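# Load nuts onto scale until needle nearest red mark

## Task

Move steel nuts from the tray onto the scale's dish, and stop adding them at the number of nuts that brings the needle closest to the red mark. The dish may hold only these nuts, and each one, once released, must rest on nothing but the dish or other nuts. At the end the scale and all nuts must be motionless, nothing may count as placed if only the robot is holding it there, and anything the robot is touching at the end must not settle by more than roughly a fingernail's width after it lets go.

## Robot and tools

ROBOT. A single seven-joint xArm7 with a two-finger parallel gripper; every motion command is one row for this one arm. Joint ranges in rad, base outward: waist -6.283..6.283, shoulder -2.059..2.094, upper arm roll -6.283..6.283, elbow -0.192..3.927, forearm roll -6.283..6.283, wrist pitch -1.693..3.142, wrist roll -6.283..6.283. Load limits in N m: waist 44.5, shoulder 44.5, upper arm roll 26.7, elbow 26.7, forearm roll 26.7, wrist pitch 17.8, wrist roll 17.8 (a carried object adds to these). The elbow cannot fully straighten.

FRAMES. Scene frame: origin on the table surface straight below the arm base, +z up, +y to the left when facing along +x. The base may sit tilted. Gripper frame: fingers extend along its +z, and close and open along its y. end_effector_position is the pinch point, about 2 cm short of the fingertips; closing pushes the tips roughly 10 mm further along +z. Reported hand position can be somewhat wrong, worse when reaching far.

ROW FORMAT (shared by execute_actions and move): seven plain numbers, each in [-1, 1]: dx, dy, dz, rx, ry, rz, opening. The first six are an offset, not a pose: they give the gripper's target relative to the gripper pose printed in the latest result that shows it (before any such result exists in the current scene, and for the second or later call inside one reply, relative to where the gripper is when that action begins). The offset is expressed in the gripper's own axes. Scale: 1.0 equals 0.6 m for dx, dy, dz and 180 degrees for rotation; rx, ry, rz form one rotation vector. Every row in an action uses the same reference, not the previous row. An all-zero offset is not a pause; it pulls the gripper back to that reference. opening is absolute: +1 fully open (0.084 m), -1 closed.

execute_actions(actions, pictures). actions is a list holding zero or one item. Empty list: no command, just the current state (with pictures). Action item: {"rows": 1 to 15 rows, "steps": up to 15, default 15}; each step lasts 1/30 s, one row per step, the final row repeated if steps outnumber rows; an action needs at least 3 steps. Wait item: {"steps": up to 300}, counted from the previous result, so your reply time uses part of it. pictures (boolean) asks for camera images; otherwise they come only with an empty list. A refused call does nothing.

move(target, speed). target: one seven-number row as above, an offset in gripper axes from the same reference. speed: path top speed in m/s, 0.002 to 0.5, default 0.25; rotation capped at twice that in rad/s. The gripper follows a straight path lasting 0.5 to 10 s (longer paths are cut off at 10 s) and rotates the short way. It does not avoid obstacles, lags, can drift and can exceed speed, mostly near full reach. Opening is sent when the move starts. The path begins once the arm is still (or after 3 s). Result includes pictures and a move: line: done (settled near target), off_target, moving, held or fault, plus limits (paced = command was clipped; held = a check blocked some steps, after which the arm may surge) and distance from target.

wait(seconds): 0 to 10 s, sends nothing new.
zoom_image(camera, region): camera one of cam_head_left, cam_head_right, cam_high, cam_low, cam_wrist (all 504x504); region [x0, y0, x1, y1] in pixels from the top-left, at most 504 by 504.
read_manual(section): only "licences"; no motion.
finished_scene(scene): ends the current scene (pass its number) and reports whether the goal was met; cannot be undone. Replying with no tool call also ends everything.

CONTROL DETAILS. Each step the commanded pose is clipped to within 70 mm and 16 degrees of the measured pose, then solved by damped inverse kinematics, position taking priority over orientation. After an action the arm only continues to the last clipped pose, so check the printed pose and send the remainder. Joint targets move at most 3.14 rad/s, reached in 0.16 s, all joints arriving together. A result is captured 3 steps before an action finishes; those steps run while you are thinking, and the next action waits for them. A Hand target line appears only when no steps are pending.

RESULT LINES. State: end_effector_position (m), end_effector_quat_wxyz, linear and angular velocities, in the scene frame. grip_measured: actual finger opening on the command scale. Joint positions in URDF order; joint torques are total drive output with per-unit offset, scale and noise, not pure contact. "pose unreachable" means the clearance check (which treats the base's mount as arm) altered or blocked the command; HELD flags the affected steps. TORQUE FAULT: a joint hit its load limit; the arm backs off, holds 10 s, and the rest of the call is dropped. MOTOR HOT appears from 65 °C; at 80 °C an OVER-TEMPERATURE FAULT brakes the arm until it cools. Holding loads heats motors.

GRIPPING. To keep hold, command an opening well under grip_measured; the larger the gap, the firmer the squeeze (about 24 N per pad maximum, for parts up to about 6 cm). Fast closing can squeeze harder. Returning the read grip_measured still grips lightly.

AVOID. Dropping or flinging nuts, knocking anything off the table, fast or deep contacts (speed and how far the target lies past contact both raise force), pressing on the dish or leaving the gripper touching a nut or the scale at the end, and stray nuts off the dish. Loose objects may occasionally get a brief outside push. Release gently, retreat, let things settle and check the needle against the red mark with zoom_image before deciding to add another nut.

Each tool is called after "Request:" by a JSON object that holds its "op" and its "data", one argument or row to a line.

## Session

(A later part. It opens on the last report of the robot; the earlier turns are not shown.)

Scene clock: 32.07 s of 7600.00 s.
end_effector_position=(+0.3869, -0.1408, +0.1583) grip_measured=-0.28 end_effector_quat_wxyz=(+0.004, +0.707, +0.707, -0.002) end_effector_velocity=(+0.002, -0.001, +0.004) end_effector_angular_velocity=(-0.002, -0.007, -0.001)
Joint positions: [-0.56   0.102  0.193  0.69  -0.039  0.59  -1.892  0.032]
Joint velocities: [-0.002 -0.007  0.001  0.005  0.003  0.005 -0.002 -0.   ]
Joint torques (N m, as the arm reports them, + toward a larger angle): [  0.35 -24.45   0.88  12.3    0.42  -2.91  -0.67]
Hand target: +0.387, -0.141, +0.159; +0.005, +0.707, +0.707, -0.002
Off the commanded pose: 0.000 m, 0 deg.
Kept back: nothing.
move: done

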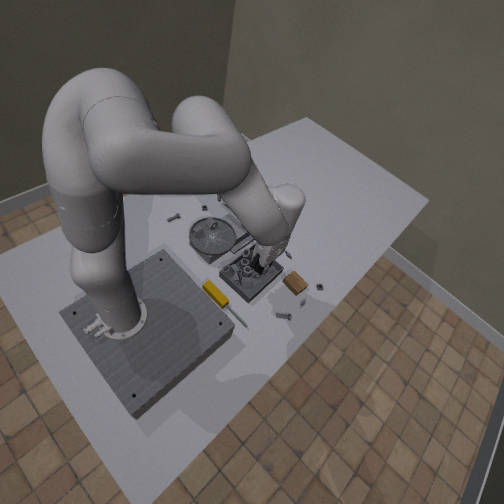

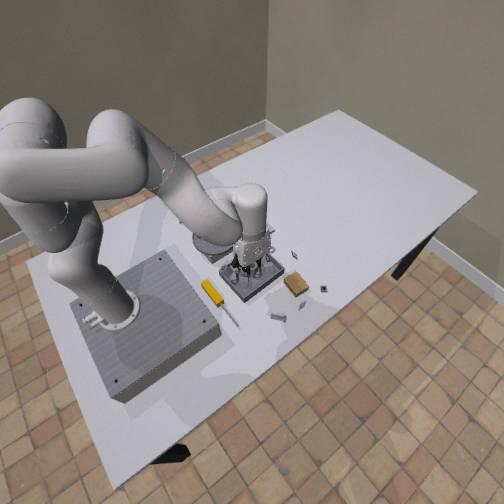

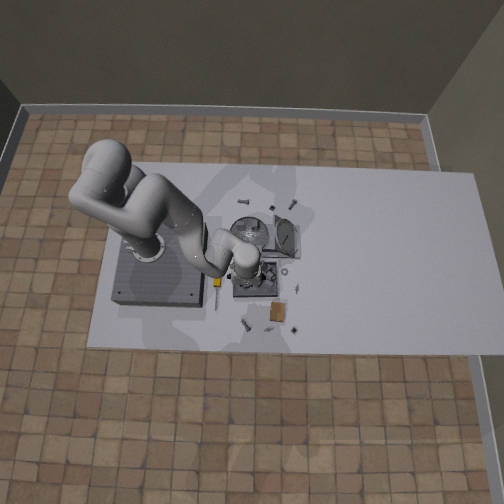

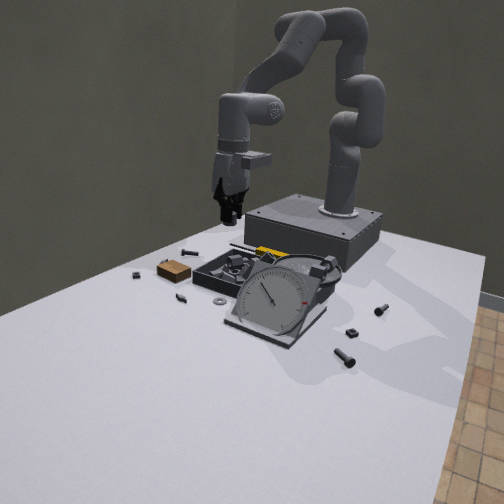

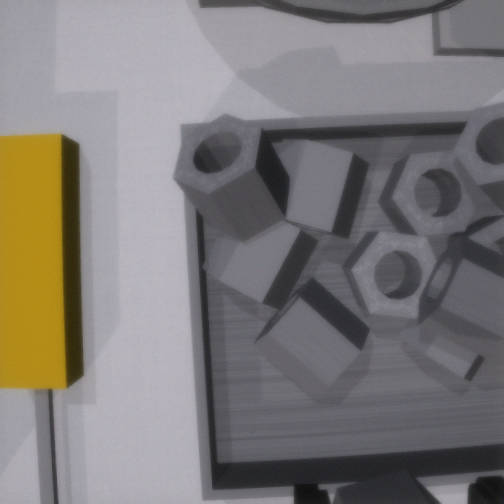

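Request:
{"op": "move", "data": {
  "target": [0.327,-0.045,0,0,0,0,-0.6],
  "speed": 0.2
}}

Request:
{"op": "move", "data": {
  "target": [0,0,0.098,0,0,0,-0.6],
  "speed": 0.06
}}

Request:
{"op": "move", "data": {
  "target": [0,0,0,0,0,0,0.0]
}}

Request:
{"op": "move", "data": {
  "target": [0,0,-0.1,0,0,0,0.1],
  "speed": 0.15
}}

Request:
{"op": "move", "data": {
  "target": [-0.27,0.028,0,0,0,-0.306,0.1],
  "speed": 0.25
}}

Request:
{"op": "move", "data": {
  "target": [0,0,0.13,0,0,0,0.1],
  "speed": 0.1
}}

Scene clock: 33.73 s of 7600.00 s.
end_effector_position=(+0.3596, +0.0557, +0.1568) grip_measured=-0.28 end_effector_quat_wxyz=(+0.004, +0.707, +0.707, -0.001) end_effector_velocity=(-0.001, +0.004, -0.001) end_effector_angular_velocity=(-0.002, +0.003, +0.003)
Joint positions: [-0.306 -0.041  0.446  0.519  0.036  0.557 -1.446  0.032]
Joint velocities: [ 0.006  0.001  0.006  0.    -0.004  0.002  0.012 -0.   ]
Joint torques (N m, as the arm reports them, + toward a larger angle): [  0.26 -18.64  -0.12  12.     0.54  -2.91  -0.75]
Hand target: +0.359, +0.056, +0.157; +0.004, +0.707, +0.707, -0.001
Off the commanded pose: 0.001 m, 0 deg.
Kept back: nothing.
move: done

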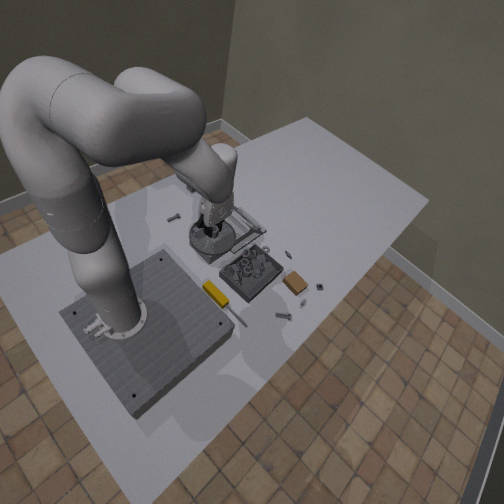

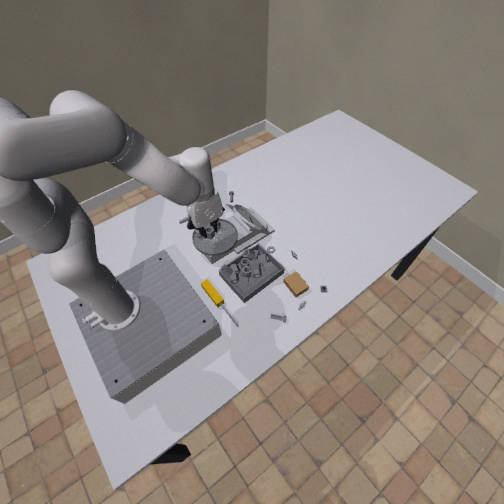

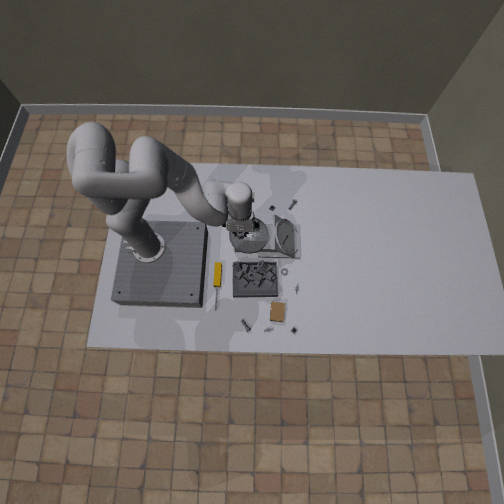

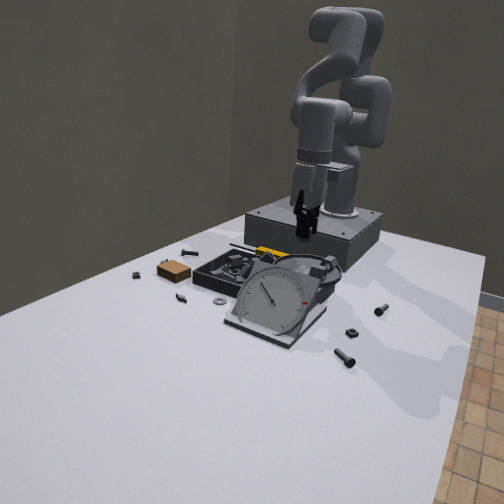

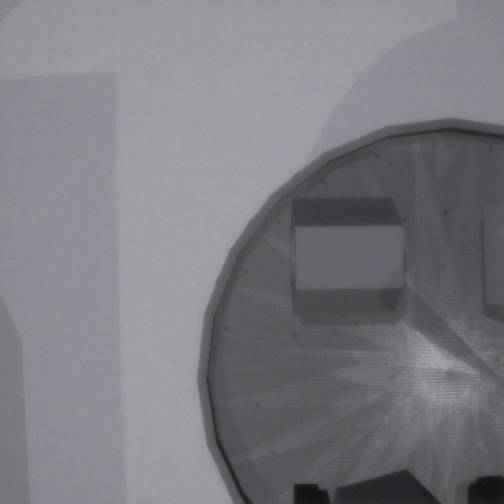

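Scene clock: 35.07 s of 7600.00 s.
end_effector_position=(+0.3599, +0.0553, +0.0982) grip_measured=-0.28 end_effector_quat_wxyz=(+0.004, +0.707, +0.707, -0.001) end_effector_velocity=(+0.001, -0.001, -0.001) end_effector_angular_velocity=(-0.003, -0.002, -0.002)
Joint positions: [-0.294  0.173  0.396  0.511 -0.185  0.357 -1.284  0.032]
Joint velocities: [ 0.005  0.005 -0.007  0.001 -0.013 -0.005  0.012 -0.   ]
Joint torques (N m, as the arm reports them, + toward a larger angle): [  0.27 -21.78   1.89   9.94   0.54  -2.95  -0.7 ]
Hand target: +0.360, +0.055, +0.098; +0.003, +0.707, +0.707, -0.001
Off the commanded pose: 0.000 m, 0 deg.
Kept back: nothing.
move: done

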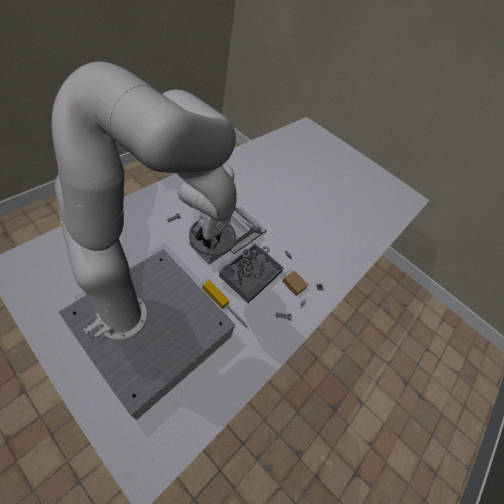

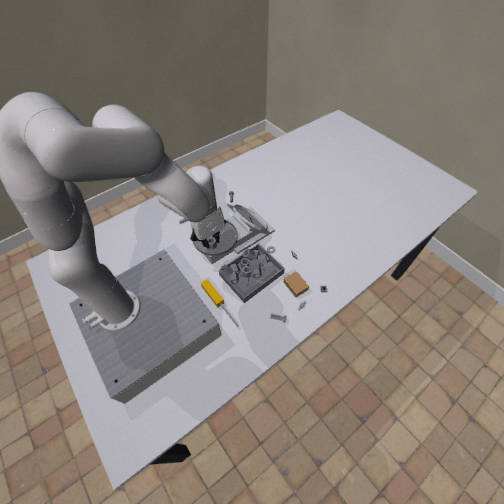

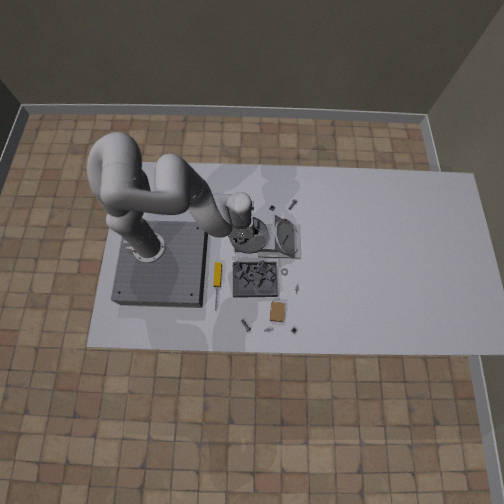

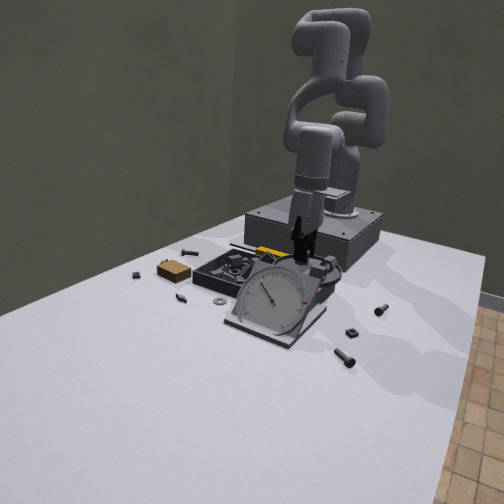

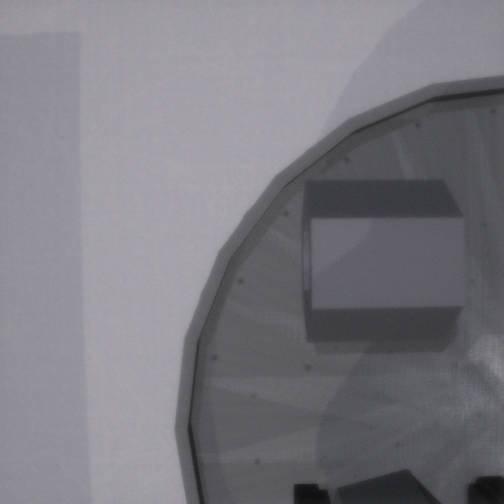

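Scene clock: 35.57 s of 7600.00 s.
end_effector_position=(+0.3599, +0.0553, +0.0982) grip_measured=-0.01 end_effector_quat_wxyz=(+0.004, +0.707, +0.707, -0.000) end_effector_velocity=(-0.001, +0.000, -0.001) end_effector_angular_velocity=(+0.000, +0.002, +0.001)
Joint positions: [-0.294  0.173  0.396  0.511 -0.185  0.357 -1.284  0.044]
Joint velocities: [ 0.001  0.001  0.    -0.    -0.     0.     0.     0.   ]
Joint torques (N m, as the arm reports them, + toward a larger angle): [  0.3  -20.91   1.75   9.78   0.55  -2.87  -0.59]
Hand target: +0.360, +0.055, +0.098; +0.004, +0.707, +0.707, -0.001
Off the commanded pose: 0.000 m, 0 deg.
Kept back: nothing.
move: done

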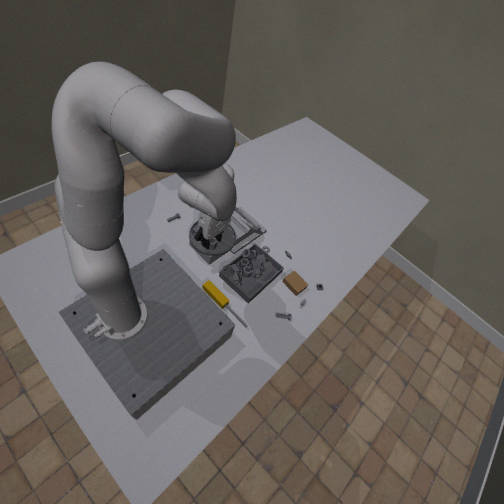

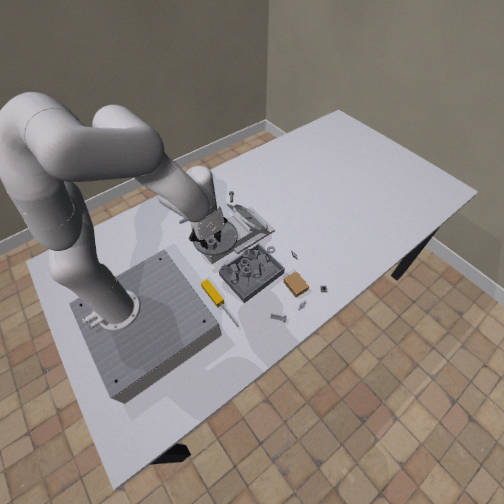

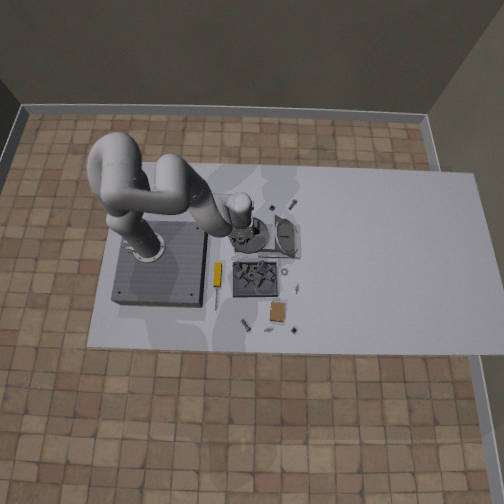

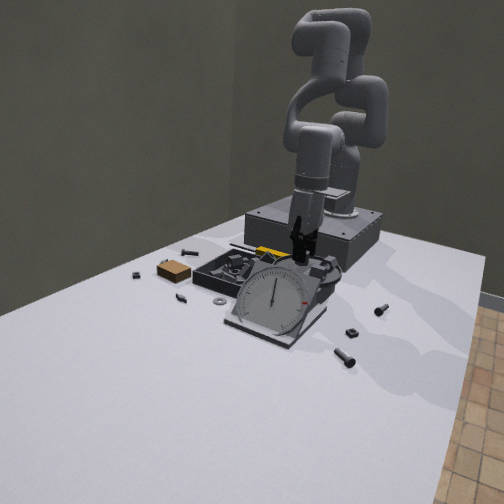

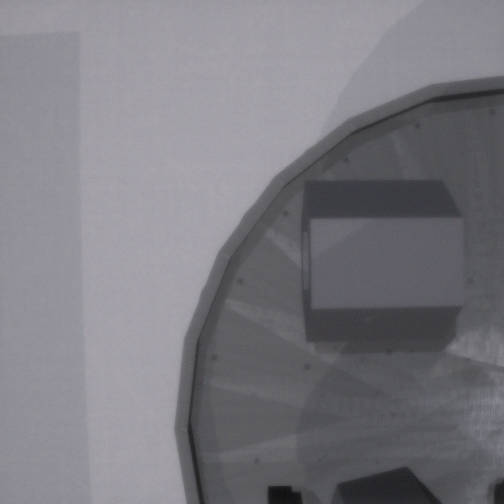

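Scene clock: 36.47 s of 7600.00 s.
end_effector_position=(+0.3595, +0.0557, +0.1580) grip_measured=+0.09 end_effector_quat_wxyz=(+0.003, +0.707, +0.707, -0.001) end_effector_velocity=(+0.001, +0.000, +0.002) end_effector_angular_velocity=(+0.001, -0.003, +0.001)
Joint positions: [-0.31  -0.045  0.449  0.52   0.04   0.561 -1.449  0.048]
Joint velocities: [ 0.001 -0.004 -0.001  0.003  0.005  0.004 -0.005  0.   ]
Joint torques (N m, as the arm reports them, + toward a larger angle): [ -0.13 -18.03  -0.13  11.81   0.63  -2.9   -0.53]
Hand target: +0.360, +0.056, +0.158; +0.004, +0.707, +0.707, -0.001
Off the commanded pose: 0.000 m, 0 deg.
Kept back: nothing.
move: done

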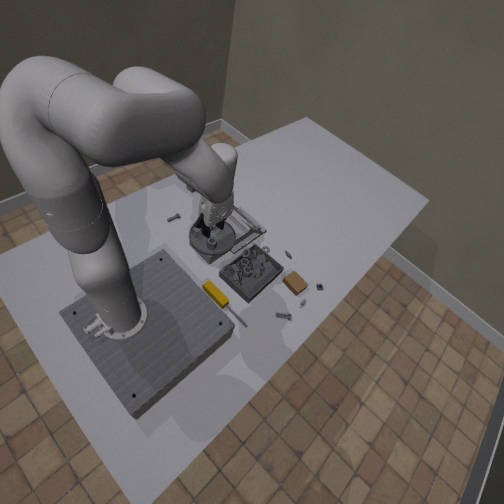

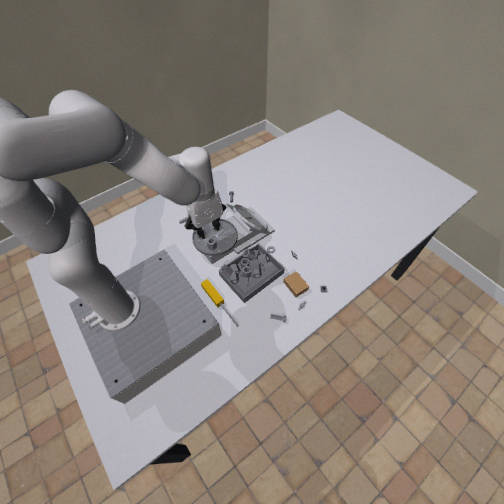

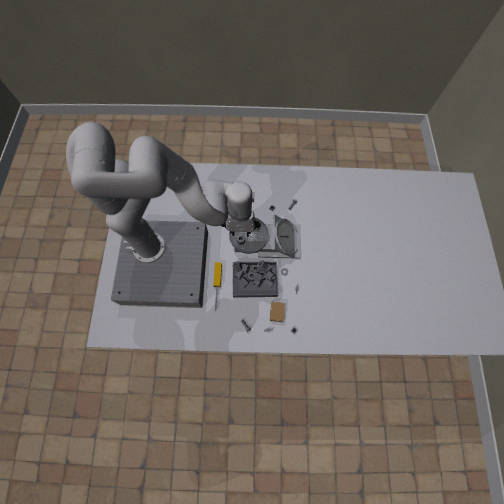

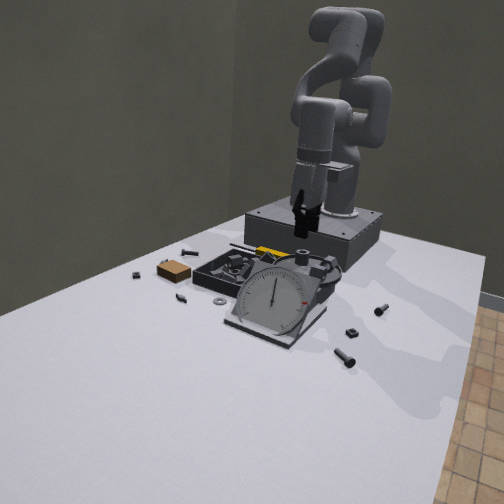

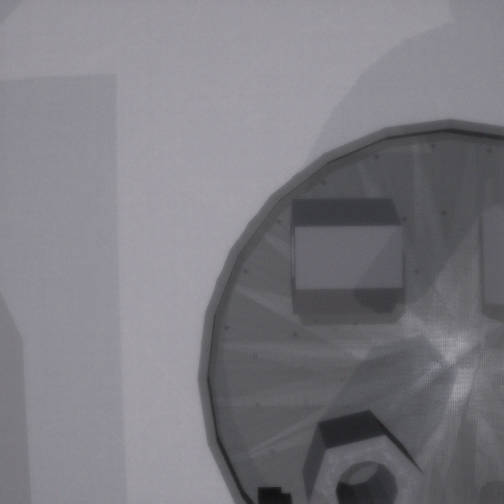

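Scene clock: 38.87 s of 7600.00 s.
end_effector_position=(+0.3765, -0.1069, +0.1591) grip_measured=+0.09 end_effector_quat_wxyz=(+0.003, +0.300, +0.954, -0.004) end_effector_velocity=(+0.001, -0.001, +0.001) end_effector_angular_velocity=(+0.001, -0.003, +0.004)
Joint positions: [-0.513  0.042  0.218  0.617 -0.019  0.578 -2.795  0.048]
Joint velocities: [-0.002 -0.    -0.001  0.002  0.004 -0.001 -0.012  0.   ]
Joint torques (N m, as the arm reports them, + toward a larger angle): [  0.04 -21.54   0.4   11.74   0.47  -2.8   -0.64]
Hand target: +0.376, -0.107, +0.159; +0.003, +0.300, +0.954, -0.004
Off the commanded pose: 0.001 m, 0 deg.
Kept back: nothing.
move: done

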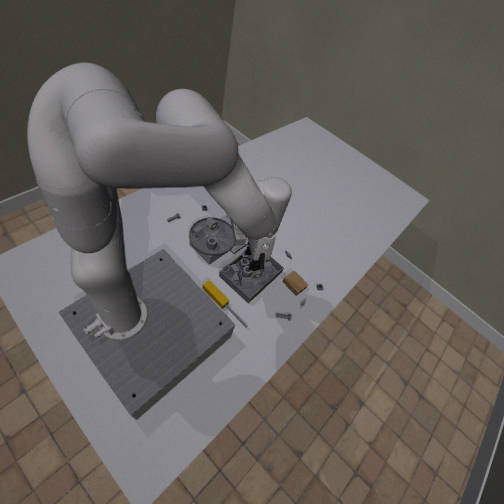

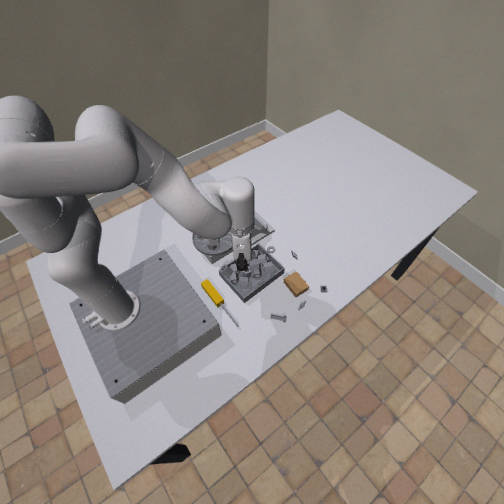

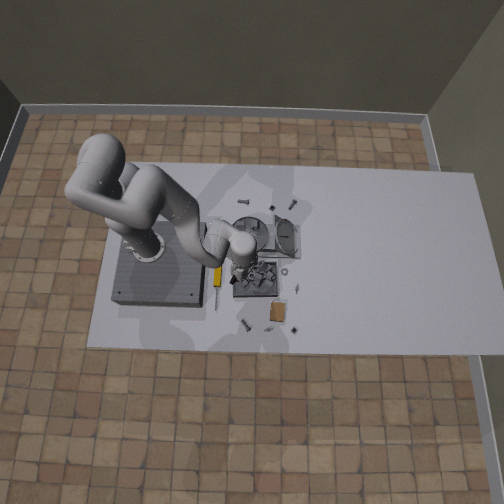

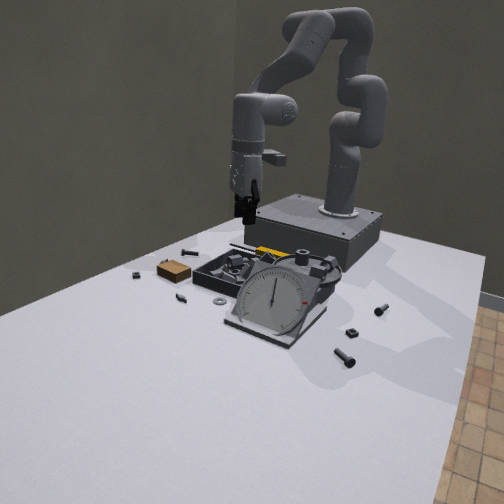

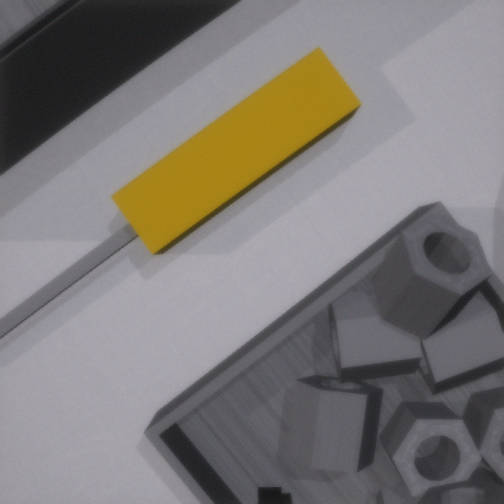

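Scene clock: 40.07 s of 7600.00 s.
end_effector_position=(+0.3768, -0.1076, +0.0812) grip_measured=+0.09 end_effector_quat_wxyz=(+0.003, +0.300, +0.954, -0.003) end_effector_velocity=(-0.001, +0.000, -0.002) end_effector_angular_velocity=(+0.001, +0.002, -0.001)
Joint positions: [-0.49   0.287  0.172  0.613 -0.152  0.334 -2.697  0.048]
Joint velocities: [ 0.002  0.005 -0.003 -0.001 -0.002 -0.005  0.002 -0.   ]
Joint torques (N m, as the arm reports them, + toward a larger angle): [  0.05 -25.17   1.4    9.53   0.28  -2.75  -0.52]
Hand target: +0.377, -0.108, +0.081; +0.003, +0.300, +0.954, -0.004
Off the commanded pose: 0.000 m, 0 deg.
Kept back: nothing.
move: done

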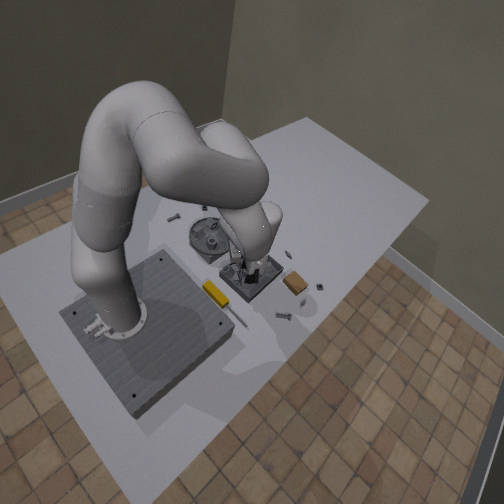

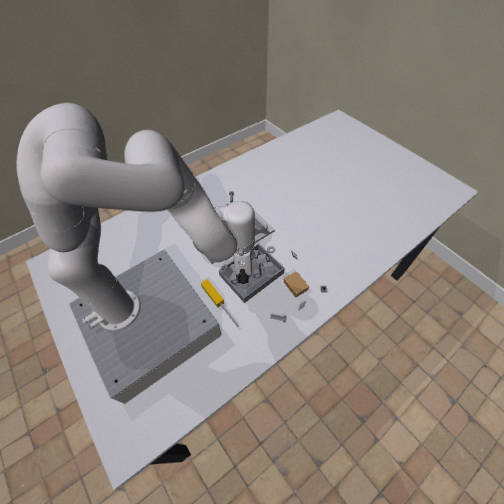

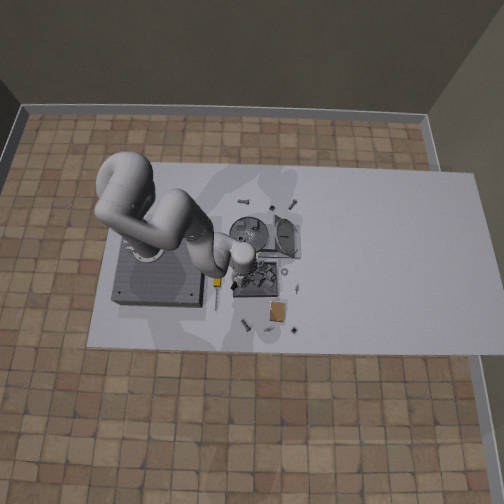

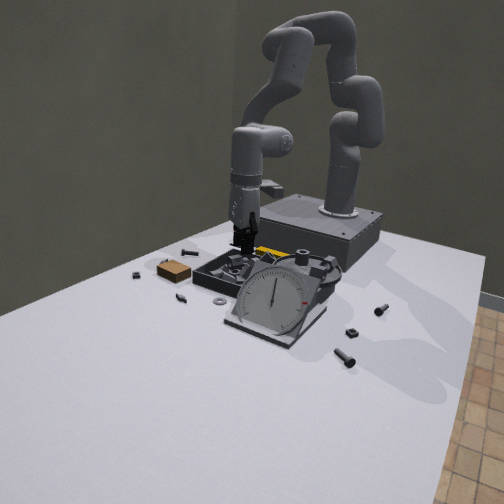

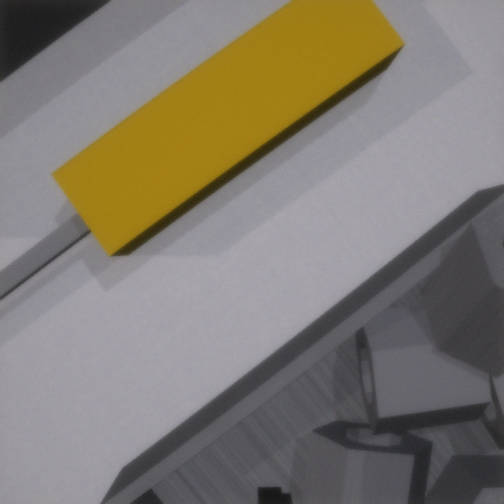

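Request:
{"op": "move", "data": {
  "target": [0,0,0.071,0,0,0,0.1],
  "speed": 0.03
}}

Request:
{"op": "move", "data": {
  "target": [0,0,0,0,0,0,-0.6]
}}

Request:
{"op": "move", "data": {
  "target": [0,0,-0.2,0,0,0,-0.6],
  "speed": 0.15
}}

Scene clock: 42.40 s of 7600.00 s.
end_effector_position=(+0.3763, -0.1077, +0.0382) grip_measured=+0.09 end_effector_quat_wxyz=(+0.003, +0.300, +0.954, -0.003) end_effector_velocity=(+0.002, -0.000, +0.001) end_effector_angular_velocity=(-0.002, -0.004, +0.002)
Joint positions: [-0.441  0.435  0.107  0.64  -0.219  0.214 -2.645  0.048]
Joint velocities: [ 0.001 -0.002  0.     0.001 -0.001 -0.001 -0.    -0.   ]
Joint torques (N m, as the arm reports them, + toward a larger angle): [  0.38 -28.15   1.29   8.69   0.41  -3.2   -0.72]
Hand target: +0.377, -0.108, +0.039; +0.003, +0.300, +0.954, -0.003
Off the commanded pose: 0.001 m, 0 deg.
Kept back: nothing.
move: done

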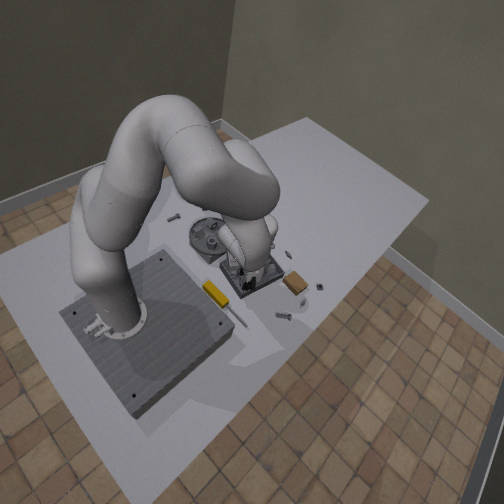

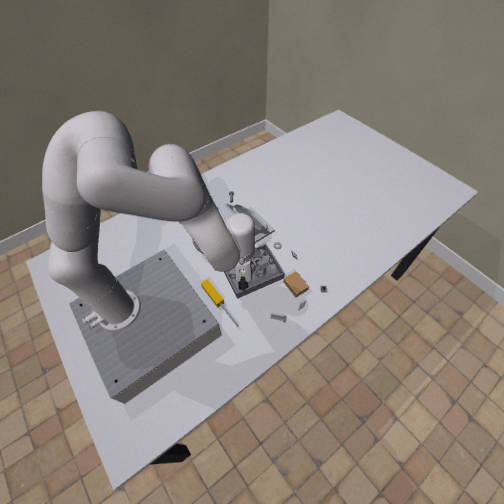

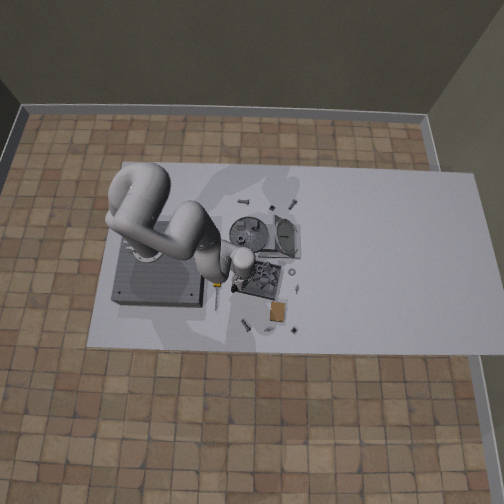

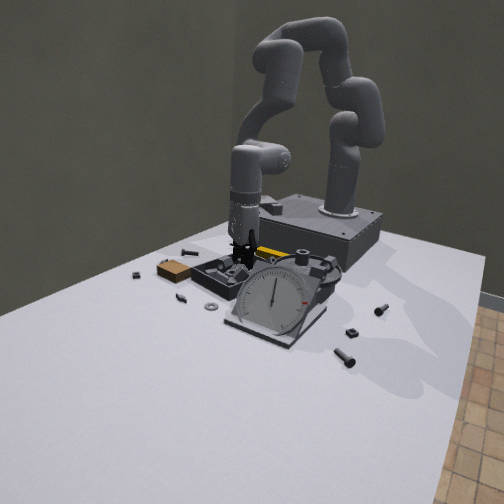

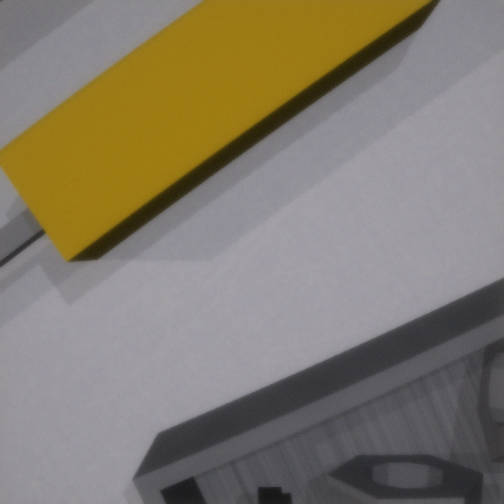

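Scene clock: 42.90 s of 7600.00 s.
end_effector_position=(+0.3768, -0.1078, +0.0384) grip_measured=-0.25 end_effector_quat_wxyz=(+0.003, +0.300, +0.954, -0.003) end_effector_velocity=(-0.001, +0.000, +0.000) end_effector_angular_velocity=(-0.000, +0.003, +0.001)
Joint positions: [-0.441  0.435  0.107  0.64  -0.219  0.214 -2.645  0.033]
Joint velocities: [ 0.001 -0.001 -0.    -0.001 -0.     0.003  0.     0.   ]
Joint torques (N m, as the arm reports them, + toward a larger angle): [  0.22 -25.76   1.19   7.48   0.32  -2.43  -0.5 ]
Hand target: +0.376, -0.108, +0.038; +0.003, +0.300, +0.954, -0.003
Off the commanded pose: 0.001 m, 0 deg.
Kept back: nothing.
move: done

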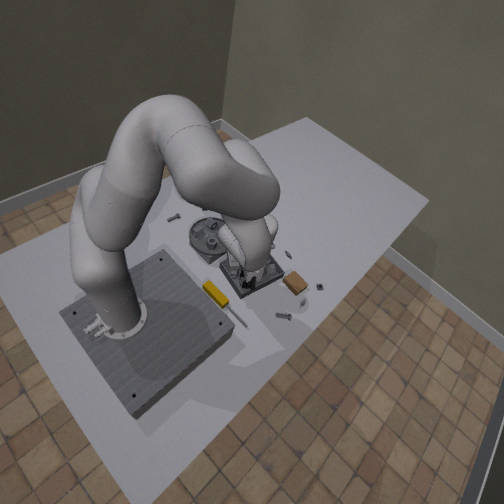

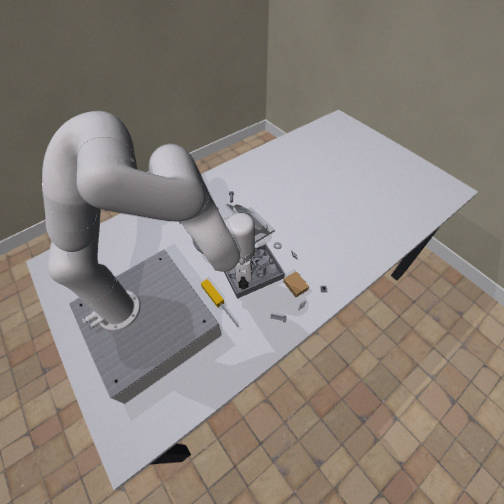

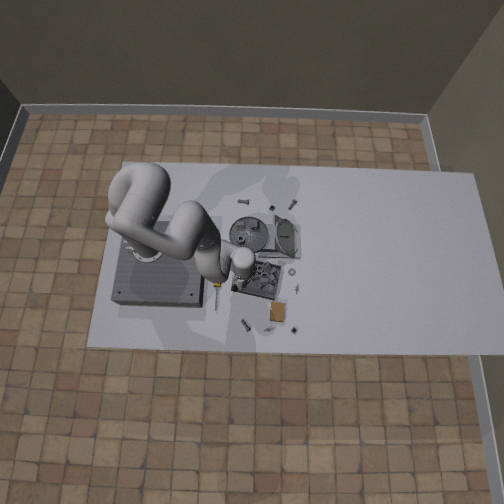

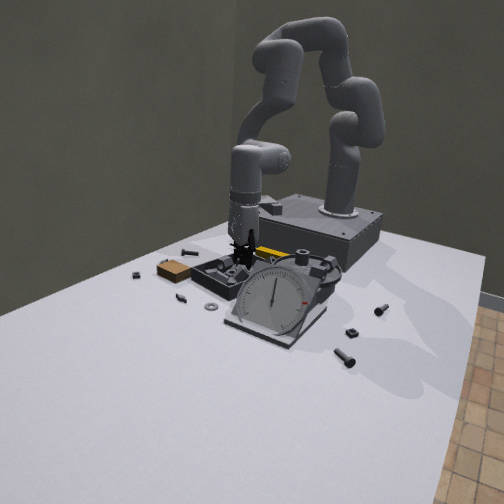

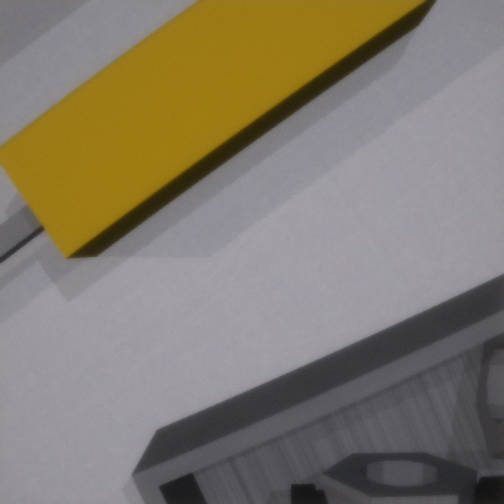

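Scene clock: 44.17 s of 7600.00 s.
end_effector_position=(+0.3763, -0.1068, +0.1582) grip_measured=-0.25 end_effector_quat_wxyz=(+0.003, +0.300, +0.954, -0.004) end_effector_velocity=(+0.003, -0.001, +0.003) end_effector_angular_velocity=(-0.002, -0.008, +0.001)
Joint positions: [-0.507  0.044  0.212  0.617 -0.019  0.576 -2.795  0.033]
Joint velocities: [ 0.    -0.006  0.     0.004  0.002  0.002 -0.002 -0.   ]
Joint torques (N m, as the arm reports them, + toward a larger angle): [  0.6  -22.26   0.62  12.08   0.45  -2.88  -0.54]
Hand target: +0.377, -0.107, +0.159; +0.003, +0.300, +0.954, -0.004
Off the commanded pose: 0.000 m, 0 deg.
Kept back: nothing.
move: done

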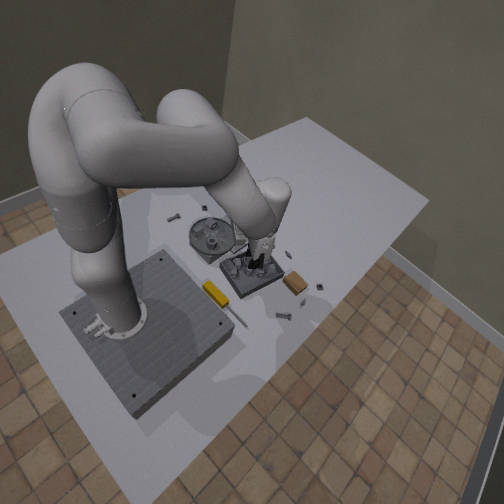

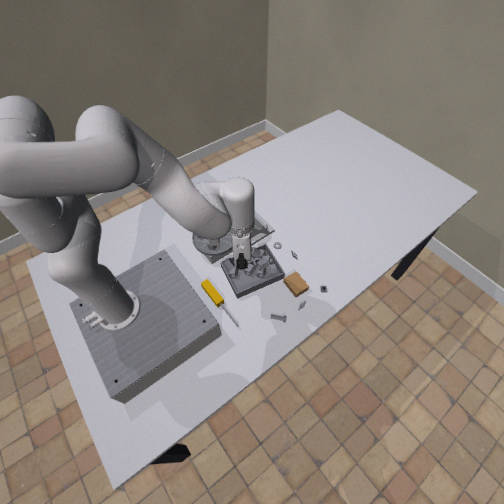

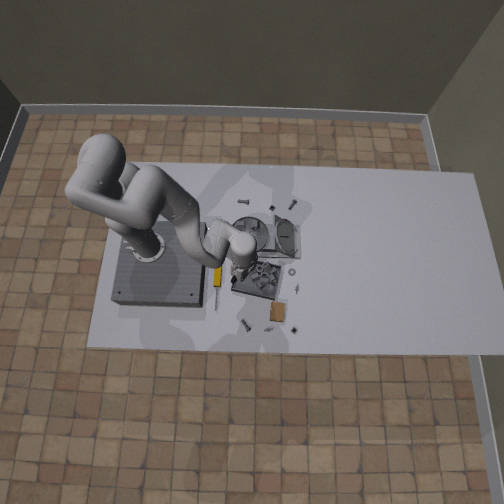

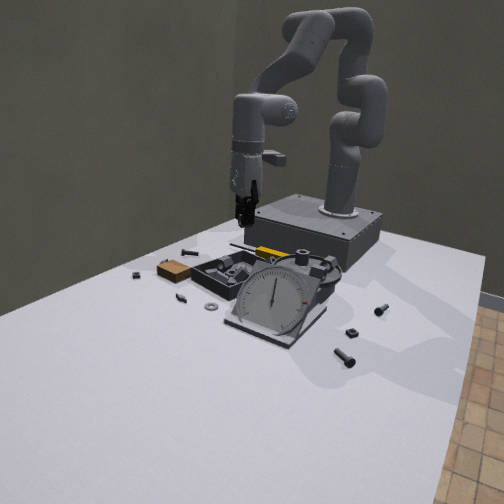

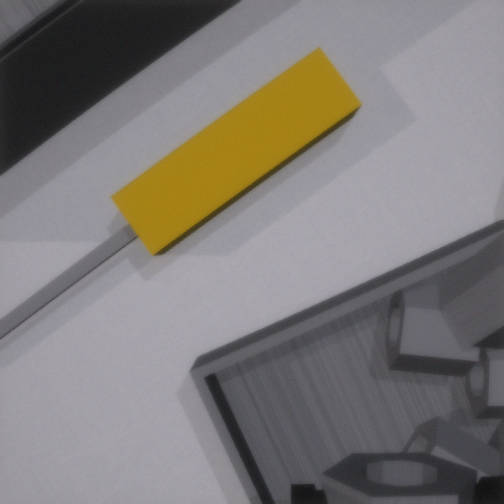

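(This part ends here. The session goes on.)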